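## Task

Pull the wooden spoon out of the jar that holds five utensils (wooden spoon, dark wooden spatula, black nylon turner, red nylon spoon, steel serving spoon) and leave it lying flat on the cutting board. The midpoint of its length must sit above the board, and it must touch neither the table, the jar nor any other utensil. The other four utensils must still be in the jar, and the jar must stand upright. The result only counts if it holds with no support from the robot. Finish by opening the hand and pulling the arms away.

## Robot and tools

Robot: two arms, left_arm and right_arm, facing each other across a table. Each has six joints and carries an identical five-finger right hand, so the hands are not mirrored. Every hand number means the same thing on both arms. Nothing may be pushed or dropped off the table. A loose object may sometimes get a brief push from outside.

Scene frame: the origin is on the table top, halfway between the arm bases. z = 0 is the table surface and +z points up. left_arm's base is on the +y side. The names left and right do not refer to sides of any image. Results print each hand point's position in metres, its orientation as quaternion wxyz, and its linear (m/s) and angular (rad/s) velocity. At long reach the printed position can be somewhat off.

Hand point: a spot 0.05 m in front of the palm, where the index pad would meet the thumb tip in a pinch. Its axes: +z runs along the straightened fingers, which extend 0.06-0.07 m past it; +y points out of the palm; +x runs across the palm toward the little finger. A wrist bracket on the little-finger side reaches 0.03 m beyond the point in +y and 0.11 m across, and it can collide with things. A whole-hand wrap fits objects 0.035-0.08 m thick, with the thumb turned in front of the palm first.

The row has 28 numbers, each in [-1, 1], and always covers both arms. Numbers 1-14 are left_arm: dx, dy, dz, rx, ry, rz, then the hand's little, ring, middle, index, thumb_bend, thumb_turn, force_limit, speed. Numbers 15-28 are the same 14 for right_arm. dx-rz are an offset, not a pose. They are expressed in that hand point's own axes and measured from the pose in the last result showing it. For the second or later call within one reply, they are measured from where the arm is when the action starts. A value of 1.0 equals 0.6 m or 180 degrees. rx, ry, rz form one rotation vector. Zeros mean go back to that reference pose; they do not mean hold still.

Hand numbers: for each finger, +1 is straight and -1 is curled into the palm. thumb_bend: +1 straight, -1 bent. thumb_turn: +1 beside the palm, -1 opposite the fingers. A pinch is roughly index -0.22, thumb_bend -0.75, thumb_turn -0.57. force_limit maps linearly from -1 (about 0 N) to +1 (10 N at the fingertip, 15 N for the thumb motors), and it only stops closing motion. speed runs from near zero at -1 to full at +1, where a full stroke takes 0.6 s. Close at speed -0.9 or lower for a gentle grip. There is no code for no change. To keep a hand as it is, resend its last eight numbers; if none have been sent yet, send hand_measured plus hand_force_limit and hand_speed. A motor only starts when its target changes by at least 0.01. To squeeze harder, raise force_limit and send a target further closed. To loosen, send a target more open than hand_measured.

Tools:
- execute_actions {"actions": [...], "pictures": bool}. An empty list just reports state and images. {"rows": [[28 numbers], ...], "steps": n} runs up to 15 rows, one per 1/30 s step; the last row repeats if fewer rows than steps, and at least 3 steps are needed. {"steps": n} waits up to 300 steps, counted from the last result, so reply time is included. The final 3 steps are held back and run while the next reply is written. Each commanded pose is clipped per step to within 100 mm and 16 degrees of the measured one.
- move {"target": [28 numbers], "speed": m/s 0.002-0.5 (default 0.25; turning up to twice that in rad/s), "stop_force": N 9-40}. This sends each hand point in a straight line toward its offset target, and all arms finish together within 0.5-10 s. The hand values are sent at the start. stop_force halts an arm once its wrist sensor feels that much added push against the motion; the arm then steps back 2 steps and holds. Use it only at very slow speed and without rotation. Leave it out when moving off a surface the hand presses on. The result adds a move: line with an ending per arm (done, off_target, moving, held, contact, fault), plus limits (paced = the pose was clipped, held = some steps were blocked) and each arm's distance to target.
- wait {"seconds": 0-10}: lets time pass without sending anything new.
- zoom_image {"camera", "region": [x0,y0,x1,y1]}: enlarges up to 504x504 pixels of cam_high, cam_low (504x504), cam_left_wrist or cam_right_wrist (616x616).
- show_instructions: displays the reference images.
- finished_scene {"scene": n}: irreversibly ends and grades the current scene, then reports the next task. Replying with no tool call ends everything.

Result lines: the state line gives both arms' poses. pose unreachable and HELD mean the clearance check changed or blocked the command. Hand target is the pose the controller is now driving toward. hand_measured, hand_stopped_by (moving, target, force, stalled, fault) and hand_load_n each list six values in the motor order. A load near 0 means the grip was lost. Also shown: joint positions and torques (offset and noisy), and Wrist force and Wrist torque in each end effector's axes. These are noisy, offset up to about 4 N, saturate near 50 N, and may read no reading at the start. MOTOR HOT appears from 70 °C; at 85 °C the brakes lock (OVER-TEMPERATURE FAULT).

Avoid: torque on a joint reaching its limit (138 N m for the big joints, 25.7 N m for the wrists, held weight included), or any outside force of 150 N. Either one stops that arm for 10 s. The arms are stiff, so driving even slightly past a firm contact can fault. Faster touches hit harder. The two arms must not collide or press on each other with any part. Do not drop, slip, slam or shove things. Arms lag commands by about 0.17 s and may fall short after big moves, so check the result and send the remainder.

Each tool is called after ">>>" as name(argument=value, ...) on one line, values as JSON.

Reference images:

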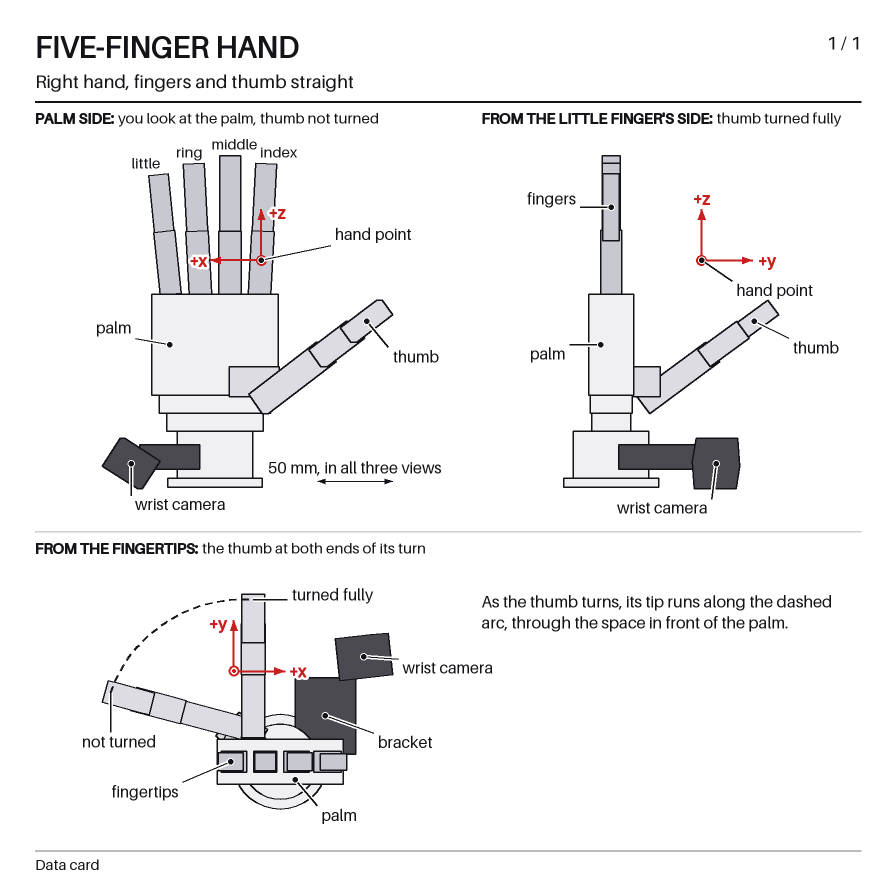

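## Session

>>> execute_actions(actions=[])

Scene clock: 0.00 s of 5600.00 s.
left_arm: end_effector_position=(+0.2915, +0.4629, +0.4779) hand_measured=(+1.000, +1.000, +1.000, +1.000, +1.000, +1.000) hand_load_n=(+0.0, +0.0, +0.0, +0.0, +0.0, +0.0) hand_stopped_by=(target, target, target, target, target, target) hand_force_limit=0.00 hand_speed=-0.80 end_effector_quat_wxyz=(-0.017, +0.390, +0.921, +0.007) end_effector_velocity=(-0.000, -0.000, -0.000) end_effector_angular_velocity=(+0.000, +0.002, +0.000) | right_arm: end_effector_position=(+0.1703, -0.2667, +0.4699) hand_measured=(+1.000, +1.000, +1.000, +1.000, +1.000, +1.000) hand_load_n=(+0.0, +0.0, +0.0, +0.0, +0.0, +0.0) hand_stopped_by=(target, target, target, target, target, target) hand_force_limit=0.00 hand_speed=-0.80 end_effector_quat_wxyz=(-0.012, -0.303, +0.953, -0.014) end_effector_velocity=(-0.000, +0.000, +0.000) end_effector_angular_velocity=(+0.001, +0.000, -0.000)
Joint positions: left_arm=[ 0.535 -1.721  1.348  1.978  1.583 -1.899] | right_arm=[-1.203 -1.708  1.354  1.95   1.598 -1.855]
Joint velocities: left_arm=[-0.001  0.001 -0.     0.     0.002 -0.001] | right_arm=[-0.    -0.     0.    -0.    -0.001  0.   ]
Joint torques (N m, as the arm reports them, + toward a larger angle): no reading
Motor temperatures (°C, as the motors report them): left_arm=[31 30 30 39 35 42] | right_arm=[33 29 30 40 36 38]
Wrist force (N, on the end effector, along its own x y z axes, offset not removed): no reading
Wrist torque (N m, same axes, about the end effector's origin, offset not removed): no reading
Hand target (left_arm): +0.291, +0.463, +0.478; -0.017, +0.390, +0.921, +0.007
Hand target (right_arm): +0.170, -0.267, +0.470; -0.012, -0.303, +0.953, -0.014

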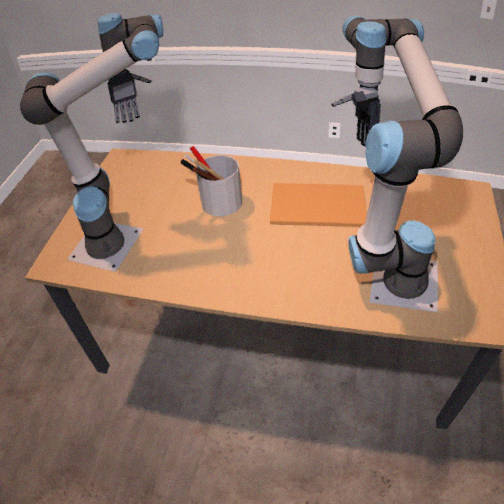

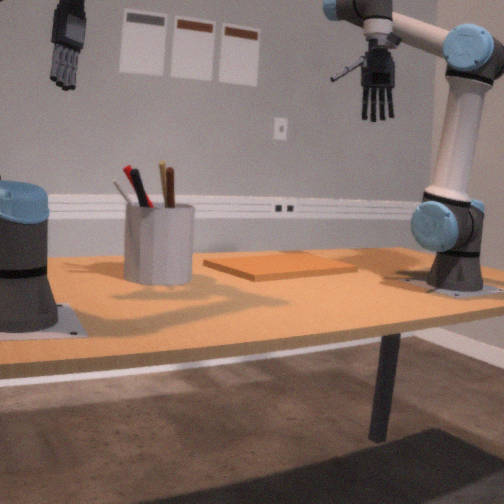

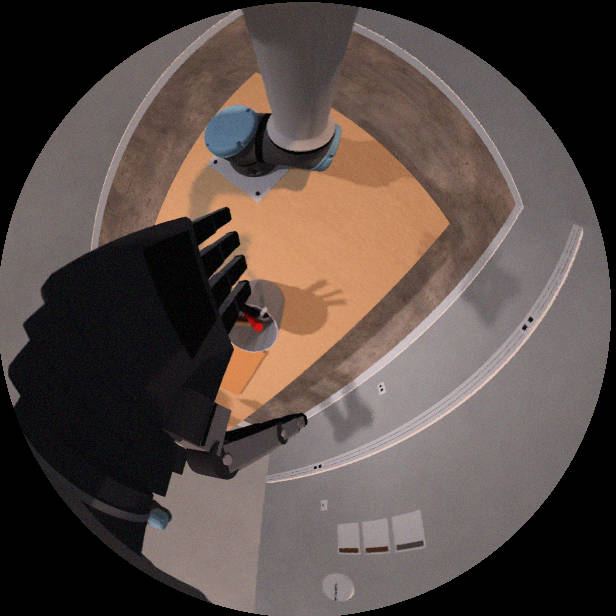

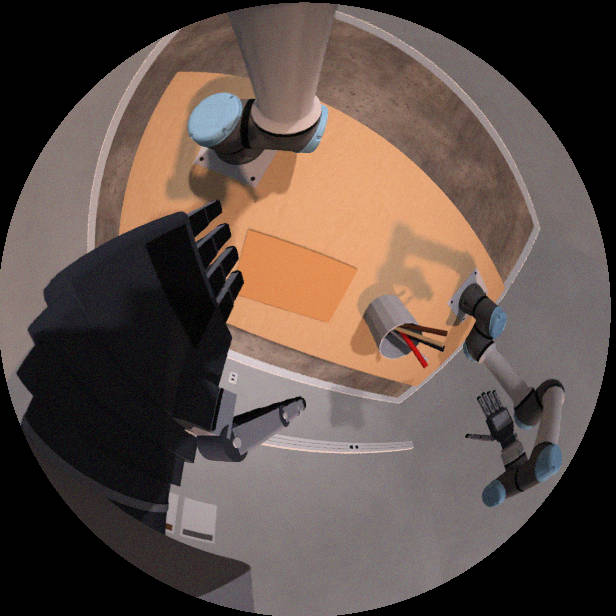

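>>> zoom_image(camera="cam_high", region=[150, 120, 290, 230])

>>> zoom_image(camera="cam_low", region=[90, 140, 230, 300])

Region (150, 120, 290, 230) of cam_high's 504x504 image, scaled by 3.600, with more detail than that image has; it fills the top 396 rows of this view, and the rest is white.

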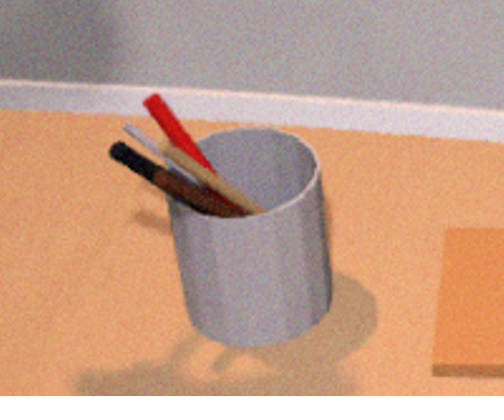

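Region (90, 140, 230, 300) of cam_low's 504x504 image, scaled by 3.150, with more detail than that image has; it fills the left 441 columns of this view, and the rest is white.

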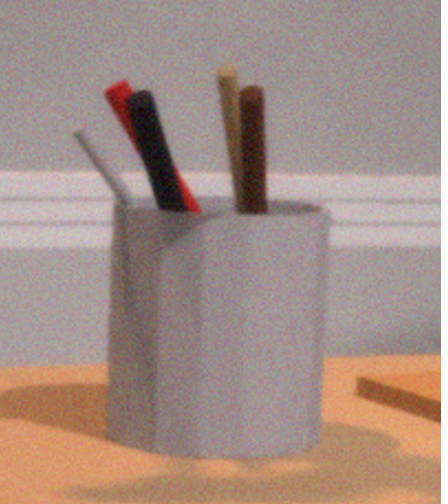

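>>> move(target=[-0.12,-0.23,0.08,0,0,0,1,1,1,1,1,1,0,-0.8,0,0,0,0,0,0,1,1,1,1,1,1,0,-0.8])

Scene clock: 1.63 s of 5600.00 s.
left_arm: end_effector_position=(+0.2415, +0.3166, +0.4274) hand_measured=(+1.000, +1.000, +1.000, +1.000, +1.000, +1.000) hand_load_n=(+0.0, +0.0, +0.0, +0.0, +0.0, +0.0) hand_stopped_by=(target, target, target, target, target, target) hand_force_limit=0.00 hand_speed=-0.80 end_effector_quat_wxyz=(-0.017, +0.390, +0.921, +0.006) end_effector_velocity=(+0.000, -0.003, -0.001) end_effector_angular_velocity=(+0.000, -0.002, +0.002) | right_arm: end_effector_position=(+0.1703, -0.2667, +0.4699) hand_measured=(+1.000, +1.000, +1.000, +1.000, +1.000, +1.000) hand_load_n=(+0.0, +0.0, +0.0, +0.0, +0.0, +0.0) hand_stopped_by=(target, target, target, target, target, target) hand_force_limit=0.00 hand_speed=-0.80 end_effector_quat_wxyz=(-0.012, -0.303, +0.953, -0.014) end_effector_velocity=(+0.000, +0.000, +0.000) end_effector_angular_velocity=(+0.001, +0.001, -0.003)
Joint positions: left_arm=[ 0.179 -1.567  1.339  1.825  1.595 -2.254] | right_arm=[-1.203 -1.708  1.354  1.95   1.598 -1.855]
Joint velocities: left_arm=[-0.002  0.006 -0.003 -0.003 -0.002 -0.004] | right_arm=[-0.002 -0.     0.    -0.    -0.002  0.001]
Joint torques (N m, as the arm reports them, + toward a larger angle): left_arm=[ -6.31  -5.47 -27.71  -0.61  -1.97  -2.3 ] | right_arm=[ -0.61 -10.22 -17.97   2.86   0.26   0.25]
Motor temperatures (°C, as the motors report them): left_arm=[31 30 30 39 35 42] | right_arm=[33 29 30 40 36 38]
Wrist force (N, on the end effector, along its own x y z axes, offset not removed): left_arm=[0.0 -0.4 0.8] | right_arm=[1.5 1.8 0.3]
Wrist torque (N m, same axes, about the end effector's origin, offset not removed): left_arm=[-0.06 -0.27 0.11] | right_arm=[0.41 -0.44 -0.06]
Hand target (left_arm): +0.241, +0.316, +0.427; -0.017, +0.390, +0.921, +0.006
Hand target (right_arm): +0.170, -0.267, +0.470; -0.012, -0.303, +0.953, -0.014
Off the commanded pose (left_arm): 0.000 m, 0 deg.
Off the commanded pose (right_arm): 0.000 m, 0 deg.
Kept back: nothing.
move: done

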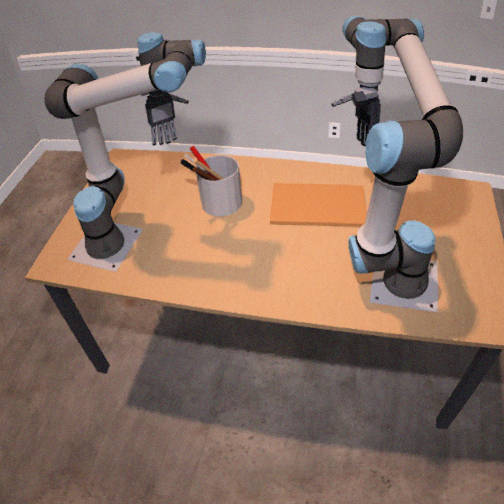

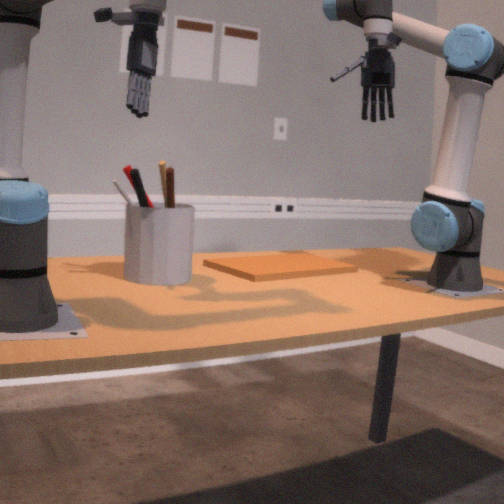

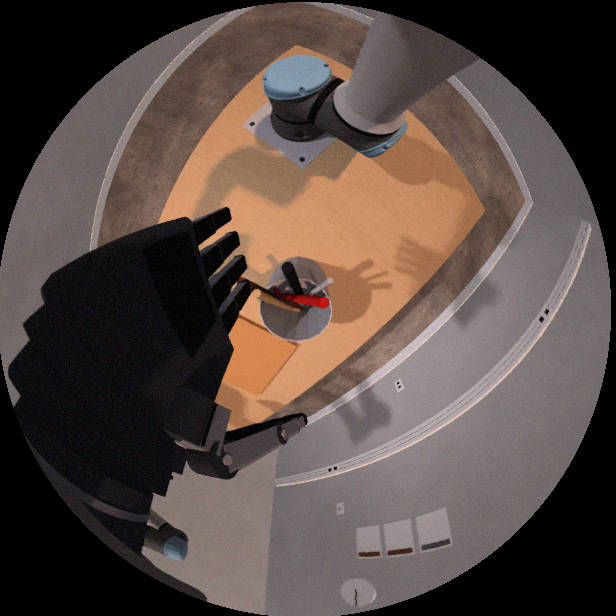

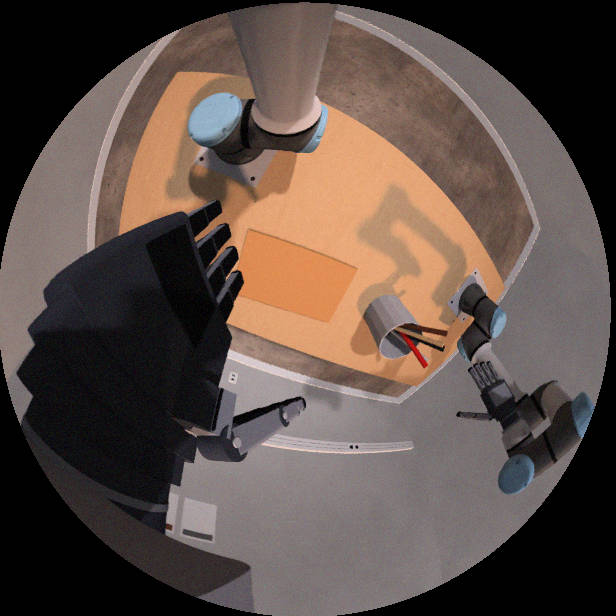

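>>> move(target=[-0.097,-0.187,0.08,0,0,0,1,1,1,1,-0.3,-0.57,0,-0.3,0,0,0,0,0,0,1,1,1,1,1,1,0,-0.8])

>>> zoom_image(camera="cam_left_wrist", region=[180, 160, 480, 460])

Scene clock: 4.03 s of 5600.00 s.
left_arm: end_effector_position=(+0.2001, +0.1979, +0.3774) hand_measured=(+1.000, +1.000, +1.000, +1.000, -0.300, -0.570) hand_load_n=(+0.0, +0.0, +0.0, +0.0, +0.0, +0.0) hand_stopped_by=(target, target, target, target, target, target) hand_force_limit=0.00 hand_speed=-0.30 end_effector_quat_wxyz=(-0.017, +0.390, +0.921, +0.006) end_effector_velocity=(-0.000, +0.000, +0.001) end_effector_angular_velocity=(-0.001, +0.000, -0.003) | right_arm: end_effector_position=(+0.1703, -0.2667, +0.4699) hand_measured=(+1.000, +1.000, +1.000, +1.000, +1.000, +1.000) hand_load_n=(+0.0, +0.0, +0.0, +0.0, +0.0, +0.0) hand_stopped_by=(target, target, target, target, target, target) hand_force_limit=0.00 hand_speed=-0.80 end_effector_quat_wxyz=(-0.012, -0.303, +0.953, -0.014) end_effector_velocity=(-0.000, -0.000, -0.000) end_effector_angular_velocity=(-0.001, -0.000, +0.002)
Joint positions: left_arm=[ 0.049 -1.344  1.217  1.721  1.599 -2.385] | right_arm=[-1.203 -1.708  1.354  1.95   1.598 -1.855]
Joint velocities: left_arm=[-0.001 -0.002  0.     0.001  0.     0.002] | right_arm=[-0.    -0.     0.     0.     0.001 -0.002]
Joint torques (N m, as the arm reports them, + toward a larger angle): left_arm=[ -7.4  -16.38 -27.97   0.54  -1.99  -2.24] | right_arm=[  1.2  -10.7  -18.09   2.67   0.05   0.18]
Motor temperatures (°C, as the motors report them): left_arm=[31 30 30 39 35 42] | right_arm=[33 29 30 40 36 38]
Wrist force (N, on the end effector, along its own x y z axes, offset not removed): left_arm=[0.2 -1.7 1.5] | right_arm=[0.8 1.9 1.5]
Wrist torque (N m, same axes, about the end effector's origin, offset not removed): left_arm=[-0.30 -0.35 0.08] | right_arm=[0.38 -0.33 0.10]
Hand target (left_arm): +0.200, +0.198, +0.377; -0.017, +0.390, +0.921, +0.006
Hand target (right_arm): +0.170, -0.267, +0.470; -0.012, -0.303, +0.953, -0.014
Off the commanded pose (left_arm): 0.000 m, 0 deg.
Off the commanded pose (right_arm): 0.000 m, 0 deg.
Kept back: nothing.
move: done

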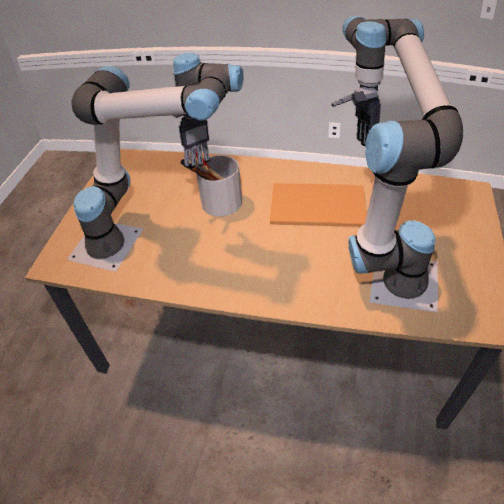

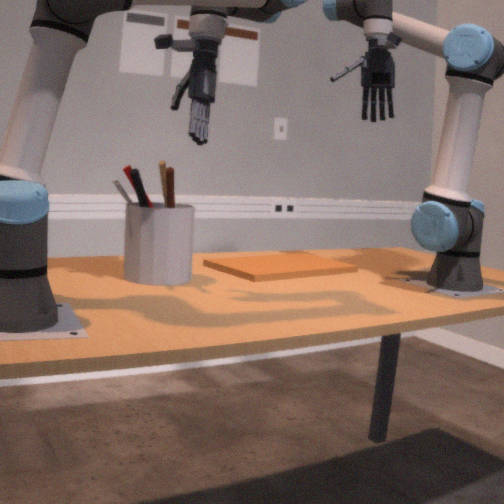

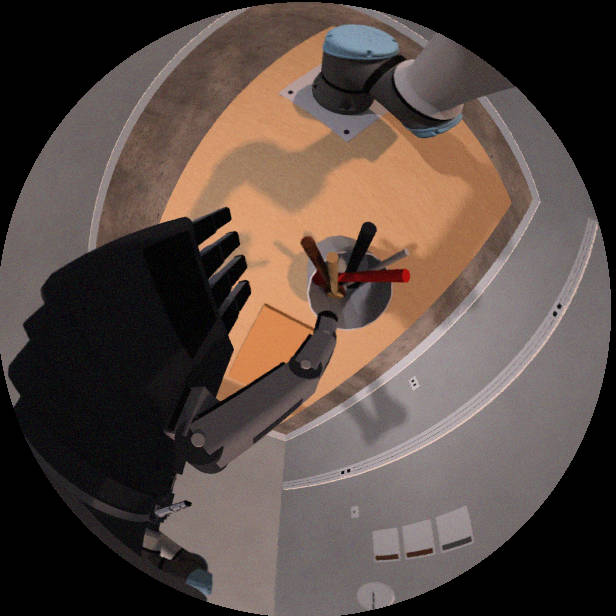

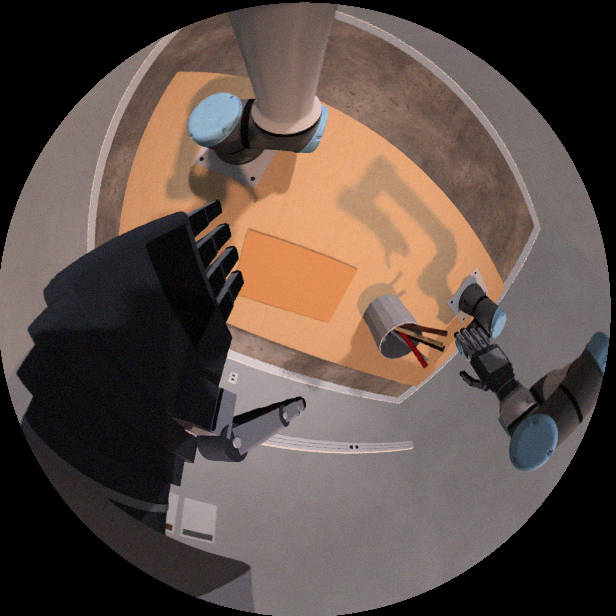

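Region (180, 160, 480, 460) of cam_left_wrist's 616x616 image, scaled by 1.680, with more detail than that image has.

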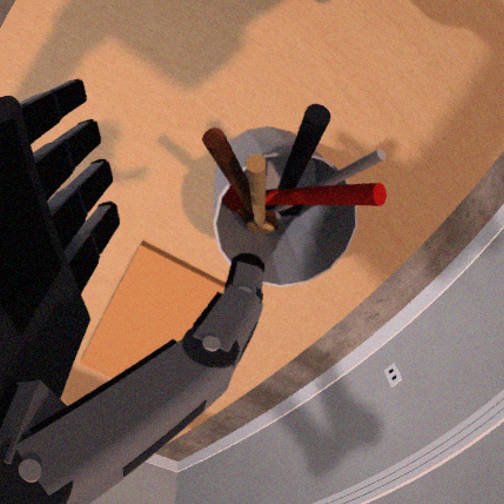

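>>> move(target=[0.04,0.09,0.07,0,0,0,1,1,1,1,-0.3,-0.57,0,-0.3,0,0,0,0,0,0,1,1,1,1,1,1,0,-0.8], speed=0.1)

Scene clock: 5.53 s of 5600.00 s.
left_arm: end_effector_position=(+0.2209, +0.2535, +0.3364) hand_measured=(+1.000, +1.000, +1.000, +1.000, -0.300, -0.570) hand_load_n=(+0.0, +0.0, +0.0, +0.0, +0.0, +0.0) hand_stopped_by=(target, target, target, target, target, target) hand_force_limit=0.00 hand_speed=-0.30 end_effector_quat_wxyz=(-0.017, +0.390, +0.921, +0.006) end_effector_velocity=(+0.001, +0.002, -0.002) end_effector_angular_velocity=(+0.000, -0.000, -0.003) | right_arm: end_effector_position=(+0.1703, -0.2667, +0.4699) hand_measured=(+1.000, +1.000, +1.000, +1.000, +1.000, +1.000) hand_load_n=(+0.0, +0.0, +0.0, +0.0, +0.0, +0.0) hand_stopped_by=(target, target, target, target, target, target) hand_force_limit=0.00 hand_speed=-0.80 end_effector_quat_wxyz=(-0.012, -0.303, +0.953, -0.014) end_effector_velocity=(-0.001, +0.000, +0.000) end_effector_angular_velocity=(+0.000, -0.000, +0.002)
Joint positions: left_arm=[ 0.104 -1.468  1.468  1.596  1.597 -2.33 ] | right_arm=[-1.203 -1.708  1.354  1.95   1.598 -1.855]
Joint velocities: left_arm=[ 0.003 -0.005  0.01  -0.005 -0.001  0.005] | right_arm=[ 0.001 -0.001 -0.    -0.    -0.    -0.   ]
Joint torques (N m, as the arm reports them, + toward a larger angle): left_arm=[  7.14 -39.01 -12.42  -0.22  -2.01   2.11] | right_arm=[  0.13 -11.24 -18.03   2.76   0.1    0.16]
Motor temperatures (°C, as the motors report them): left_arm=[31 30 30 39 35 42] | right_arm=[33 29 30 40 36 38]
Wrist force (N, on the end effector, along its own x y z axes, offset not removed): left_arm=[0.2 -0.4 1.8] | right_arm=[0.4 2.1 3.8]
Wrist torque (N m, same axes, about the end effector's origin, offset not removed): left_arm=[-0.21 -0.28 0.05] | right_arm=[0.22 -0.37 -0.02]
Hand target (left_arm): +0.221, +0.254, +0.336; -0.017, +0.390, +0.921, +0.006
Hand target (right_arm): +0.170, -0.267, +0.470; -0.012, -0.303, +0.953, -0.014
Off the commanded pose (left_arm): 0.000 m, 0 deg.
Off the commanded pose (right_arm): 0.000 m, 0 deg.
Kept back: nothing.
move: done

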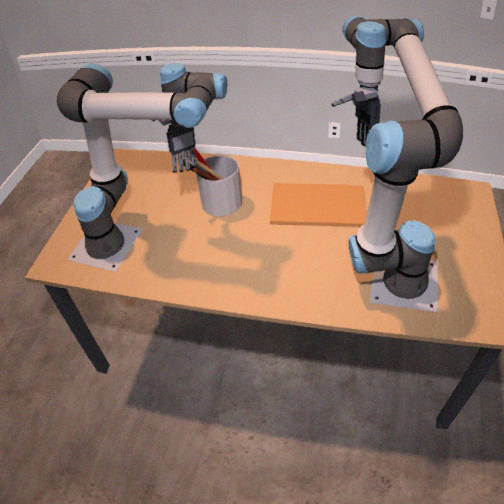

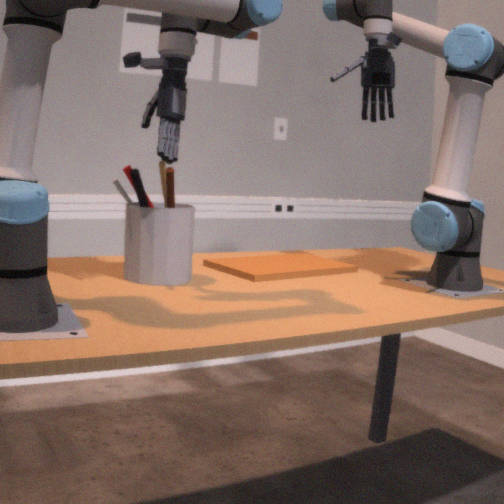

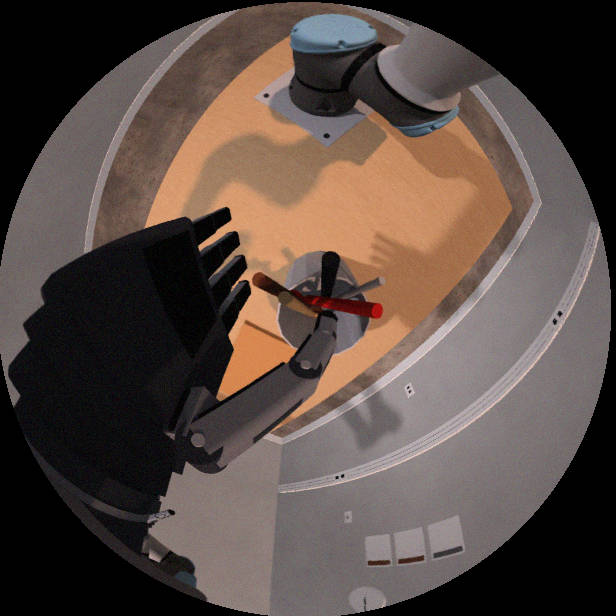

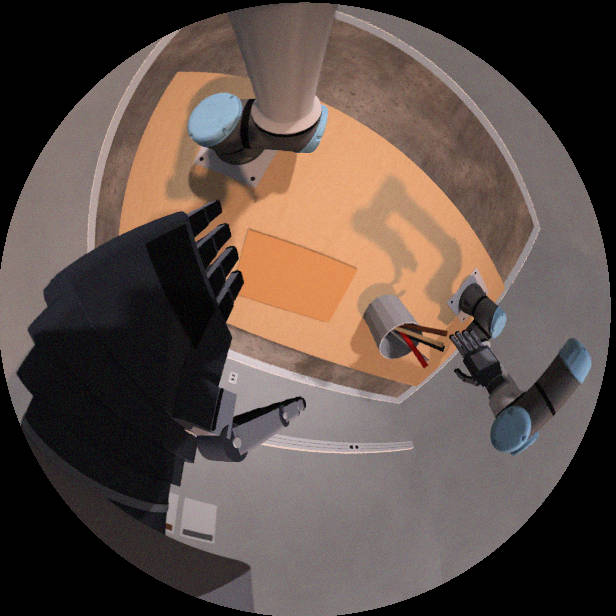

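>>> move(target=[0,0,0,0,0,0,-1,-1,-1,0.1,-0.5,-0.57,0,-0.3,0,0,0,0,0,0,1,1,1,1,1,1,0,-0.8])

>>> zoom_image(camera="cam_left_wrist", region=[180, 180, 440, 440])

Scene clock: 7.77 s of 5600.00 s.
left_arm: end_effector_position=(+0.2209, +0.2535, +0.3364) hand_measured=(-1.000, -1.000, -1.000, +0.100, -0.500, -0.570) hand_load_n=(+0.0, +0.0, +0.0, +0.0, +0.0, +0.0) hand_stopped_by=(target, target, target, target, target, target) hand_force_limit=0.00 hand_speed=-0.30 end_effector_quat_wxyz=(-0.017, +0.390, +0.921, +0.006) end_effector_velocity=(+0.000, -0.000, -0.000) end_effector_angular_velocity=(+0.000, -0.000, -0.001) | right_arm: end_effector_position=(+0.1703, -0.2667, +0.4699) hand_measured=(+1.000, +1.000, +1.000, +1.000, +1.000, +1.000) hand_load_n=(+0.0, +0.0, +0.0, +0.0, +0.0, +0.0) hand_stopped_by=(target, target, target, target, target, target) hand_force_limit=0.00 hand_speed=-0.80 end_effector_quat_wxyz=(-0.012, -0.303, +0.953, -0.014) end_effector_velocity=(-0.000, +0.000, +0.000) end_effector_angular_velocity=(+0.001, +0.000, -0.001)
Joint positions: left_arm=[ 0.104 -1.468  1.468  1.596  1.597 -2.33 ] | right_arm=[-1.203 -1.708  1.354  1.95   1.598 -1.855]
Joint velocities: left_arm=[ 0.001  0.    -0.    -0.    -0.     0.002] | right_arm=[-0. -0.  0.  0. -0.  0.]
Joint torques (N m, as the arm reports them, + toward a larger angle): left_arm=[ -7.08 -10.82 -27.93   4.76   2.44  -2.18] | right_arm=[  0.37 -10.31 -17.73   2.69  -0.03   0.13]
Motor temperatures (°C, as the motors report them): left_arm=[31 30 30 39 35 42] | right_arm=[33 29 30 40 36 38]
Wrist force (N, on the end effector, along its own x y z axes, offset not removed): left_arm=[-0.7 -1.1 1.1] | right_arm=[1.6 2.8 1.2]
Wrist torque (N m, same axes, about the end effector's origin, offset not removed): left_arm=[-0.21 -0.10 -0.07] | right_arm=[0.58 -0.42 0.16]
Hand target (left_arm): +0.221, +0.254, +0.336; -0.017, +0.390, +0.921, +0.006
Hand target (right_arm): +0.170, -0.267, +0.470; -0.012, -0.303, +0.953, -0.014
Off the commanded pose (left_arm): 0.000 m, 0 deg.
Off the commanded pose (right_arm): 0.000 m, 0 deg.
Kept back: nothing.
move: done

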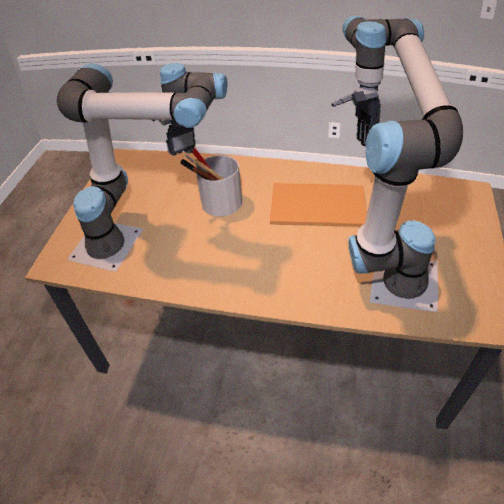

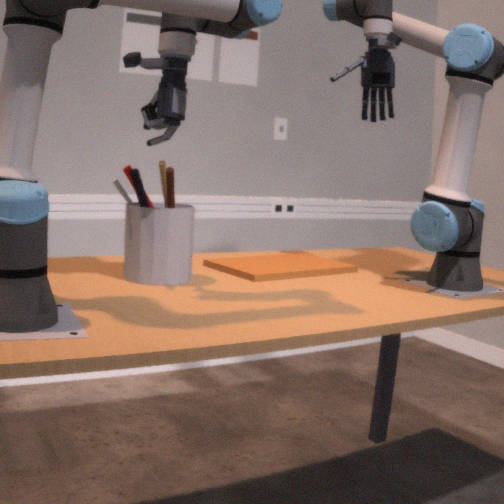

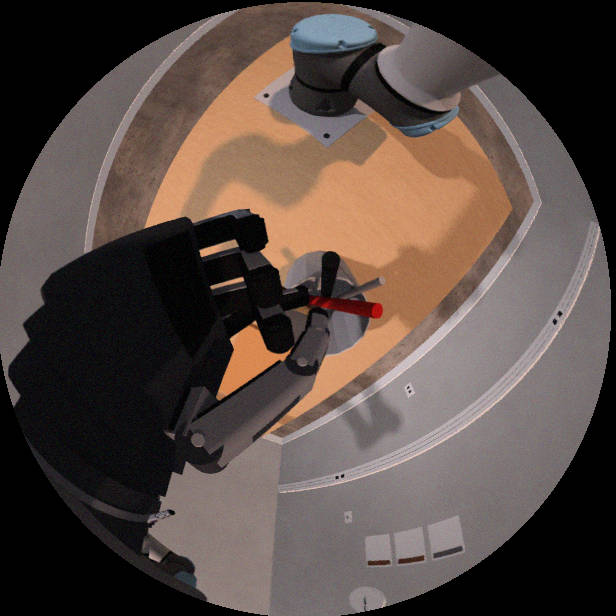

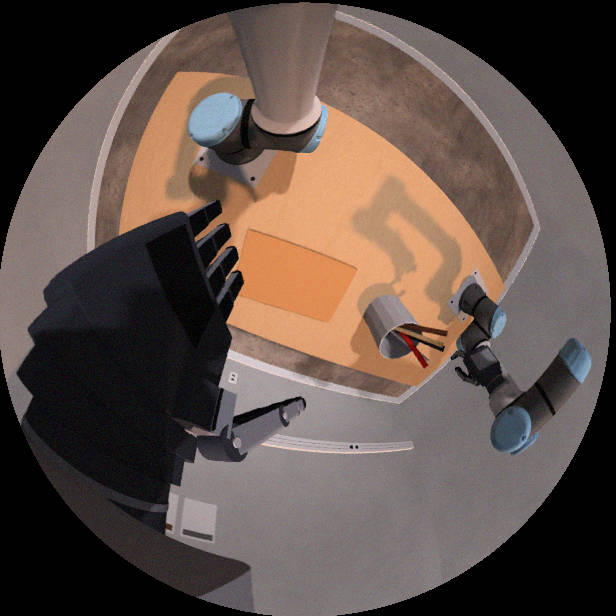

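Region (180, 180, 440, 440) of cam_left_wrist's 616x616 image, scaled by 1.938, with more detail than that image has.

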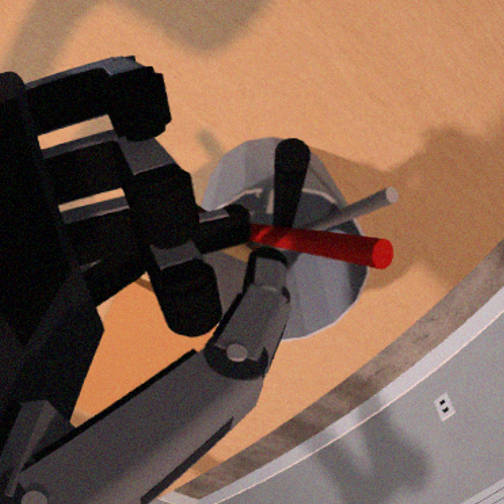

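>>> move(target=[0.11,-0.02,-0.1,-0.385,0.385,0.385,-1,-1,-1,0.4,-0.3,-0.57,0,-0.3,0,0,0,0,0,0,1,1,1,1,1,1,0,-0.8], speed=0.15)

Scene clock: 15.90 s of 5600.00 s.
left_arm: end_effector_position=(+0.1680, +0.2908, +0.3984) hand_measured=(-1.000, -1.000, -1.000, +0.400, -0.300, -0.570) hand_load_n=(+0.0, +0.0, +0.0, +0.0, +0.0, +0.0) hand_stopped_by=(target, target, target, target, target, target) hand_force_limit=0.00 hand_speed=-0.30 end_effector_quat_wxyz=(+0.278, -0.662, -0.254, -0.649) end_effector_velocity=(-0.001, -0.000, +0.000) end_effector_angular_velocity=(+0.015, +0.001, -0.011) | right_arm: end_effector_position=(+0.1703, -0.2667, +0.4699) hand_measured=(+1.000, +1.000, +1.000, +1.000, +1.000, +1.000) hand_load_n=(+0.0, +0.0, +0.0, +0.0, +0.0, +0.0) hand_stopped_by=(target, target, target, target, target, target) hand_force_limit=0.00 hand_speed=-0.80 end_effector_quat_wxyz=(-0.012, -0.303, +0.953, -0.014) end_effector_velocity=(-0.000, -0.000, -0.000) end_effector_angular_velocity=(-0.001, -0.001, +0.001)
Joint positions: left_arm=[-0.429 -1.372  2.05   2.459  1.294 -1.531] | right_arm=[-1.203 -1.708  1.354  1.95   1.598 -1.855]
Joint velocities: left_arm=[-0.007 -0.003  0.008  0.005 -0.004  0.008] | right_arm=[ 0.001  0.    -0.    -0.     0.001  0.001]
Joint torques (N m, as the arm reports them, + toward a larger angle): left_arm=[ -7.71 -37.71  -8.47   4.02  -2.45   2.29] | right_arm=[  0.54  -9.46 -17.83   2.87   0.13   0.11]
Motor temperatures (°C, as the motors report them): left_arm=[31 30 30 39 35 42] | right_arm=[33 29 30 40 36 38]
Wrist force (N, on the end effector, along its own x y z axes, offset not removed): left_arm=[-0.2 -1.4 1.2] | right_arm=[2.0 0.7 2.4]
Wrist torque (N m, same axes, about the end effector's origin, offset not removed): left_arm=[-0.27 -0.20 0.02] | right_arm=[0.15 -0.52 0.04]
Hand target (left_arm): +0.168, +0.291, +0.399; -0.278, +0.662, +0.253, +0.649
Hand target (right_arm): +0.170, -0.267, +0.470; -0.012, -0.303, +0.953, -0.014
Off the commanded pose (left_arm): 0.000 m, 0 deg.
Off the commanded pose (right_arm): 0.000 m, 0 deg.
Kept back: nothing.
move: done

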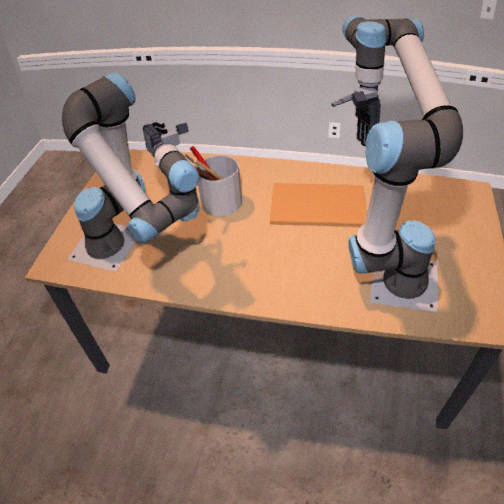

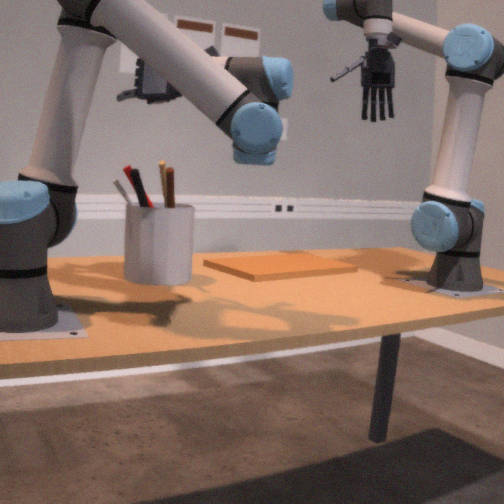

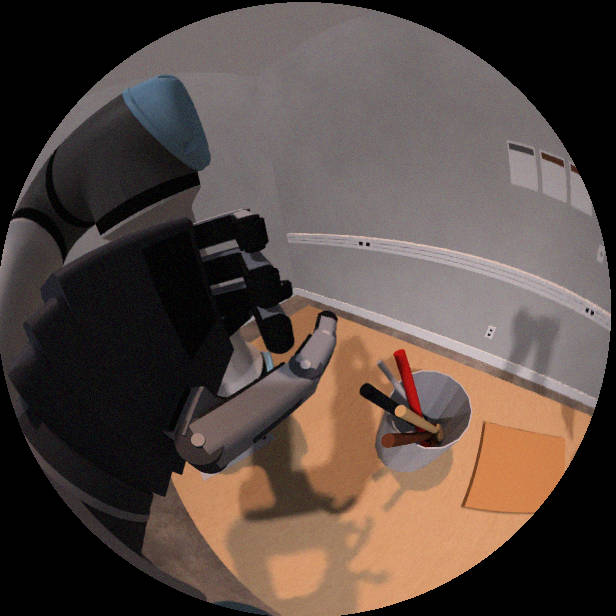

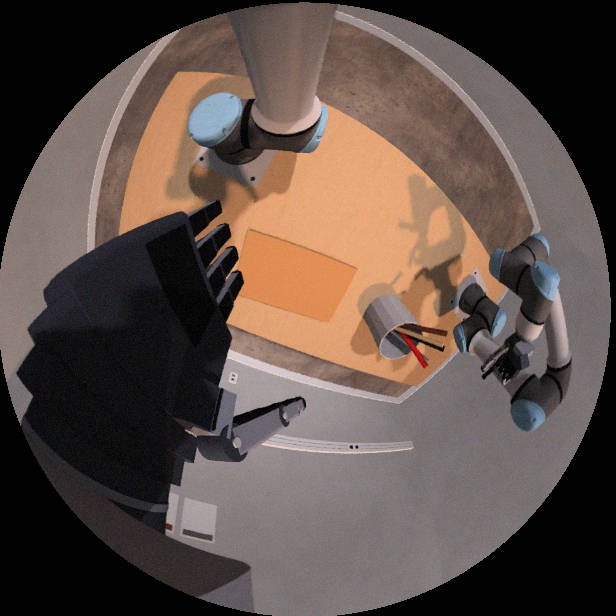

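>>> move(target=[-0.172,0.105,0,0,0,0,-1,-1,-1,0.4,-0.3,-0.57,0,-0.3,0,0,0,0,0,0,1,1,1,1,1,1,0,-0.8], speed=0.1)

>>> zoom_image(camera="cam_left_wrist", region=[200, 220, 500, 520])

>>> zoom_image(camera="cam_low", region=[60, 60, 300, 300])

Scene clock: 17.93 s of 5600.00 s.
left_arm: end_effector_position=(+0.2088, +0.2483, +0.2932) hand_measured=(-1.000, -1.000, -1.000, +0.400, -0.300, -0.570) hand_load_n=(+0.0, +0.0, +0.0, +0.0, +0.0, +0.0) hand_stopped_by=(target, target, target, target, target, target) hand_force_limit=0.00 hand_speed=-0.30 end_effector_quat_wxyz=(+0.278, -0.662, -0.254, -0.649) end_effector_velocity=(+0.001, -0.001, -0.002) end_effector_angular_velocity=(-0.001, +0.001, +0.001) | right_arm: end_effector_position=(+0.1703, -0.2667, +0.4699) hand_measured=(+1.000, +1.000, +1.000, +1.000, +1.000, +1.000) hand_load_n=(+0.0, +0.0, +0.0, +0.0, +0.0, +0.0) hand_stopped_by=(target, target, target, target, target, target) hand_force_limit=0.00 hand_speed=-0.80 end_effector_quat_wxyz=(-0.012, -0.303, +0.953, -0.014) end_effector_velocity=(+0.000, -0.000, -0.000) end_effector_angular_velocity=(-0.000, +0.000, -0.002)
Joint positions: left_arm=[-0.294 -1.101  2.028  2.21   1.158 -1.531] | right_arm=[-1.203 -1.708  1.354  1.95   1.598 -1.855]
Joint velocities: left_arm=[ 0.003  0.006 -0.002 -0.004 -0.001  0.   ] | right_arm=[-0.001  0.    -0.    -0.     0.     0.002]
Joint torques (N m, as the arm reports them, + toward a larger angle): left_arm=[  7.04 -17.8  -19.47  -1.7   -1.95  -2.31] | right_arm=[  0.38 -10.92 -16.52   2.92   0.27  -0.05]
Motor temperatures (°C, as the motors report them): left_arm=[31 30 30 39 35 42] | right_arm=[33 29 30 40 36 38]
Wrist force (N, on the end effector, along its own x y z axes, offset not removed): left_arm=[0.0 -0.2 0.3] | right_arm=[0.9 0.3 1.9]
Wrist torque (N m, same axes, about the end effector's origin, offset not removed): left_arm=[-0.06 -0.23 0.10] | right_arm=[0.09 -0.30 -0.08]
Hand target (left_arm): +0.209, +0.248, +0.293; -0.278, +0.662, +0.254, +0.649
Hand target (right_arm): +0.170, -0.267, +0.470; -0.012, -0.303, +0.953, -0.014
Off the commanded pose (left_arm): 0.000 m, 0 deg.
Off the commanded pose (right_arm): 0.000 m, 0 deg.
Kept back: nothing.
move: done

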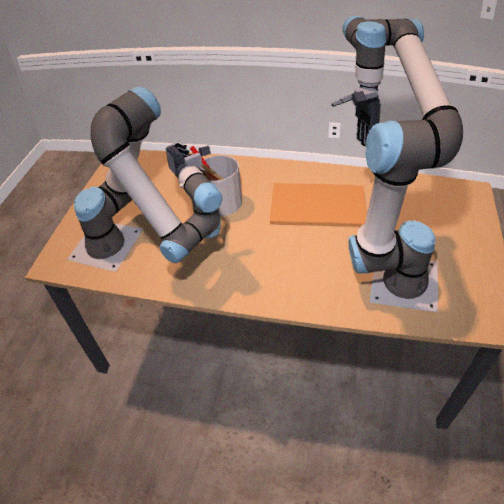

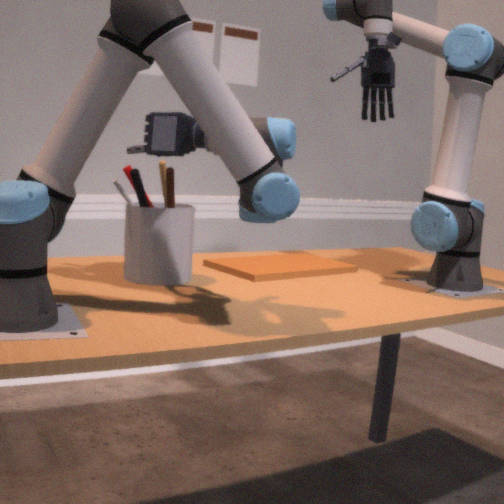

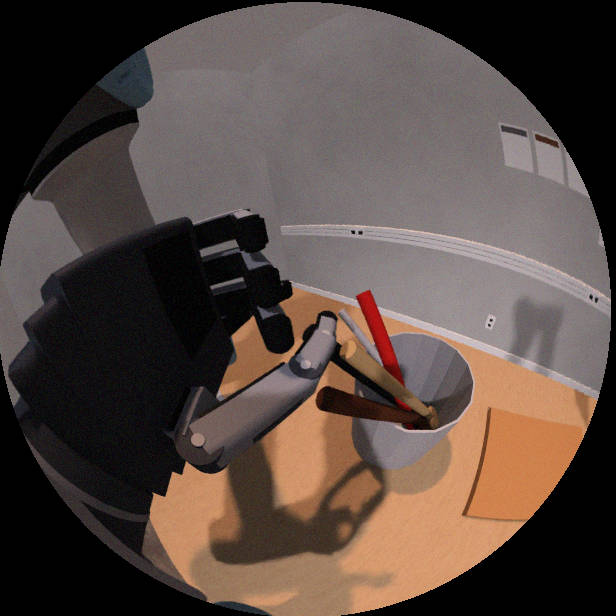

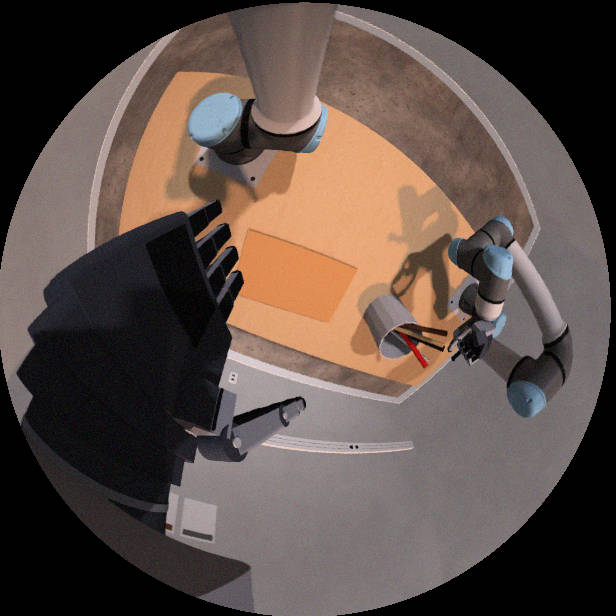

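Region (200, 220, 500, 520) of cam_left_wrist's 616x616 image, scaled by 1.680, with more detail than that image has.

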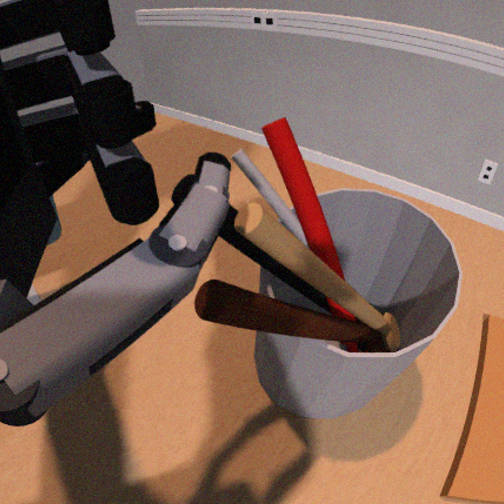

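Region (60, 60, 300, 300) of cam_low's 504x504 image, scaled by 2.100, with more detail than that image has.

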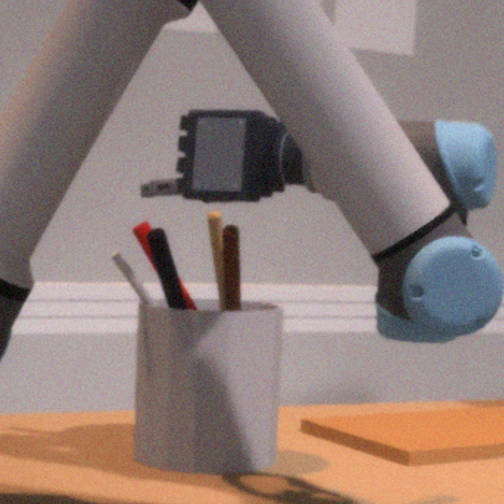

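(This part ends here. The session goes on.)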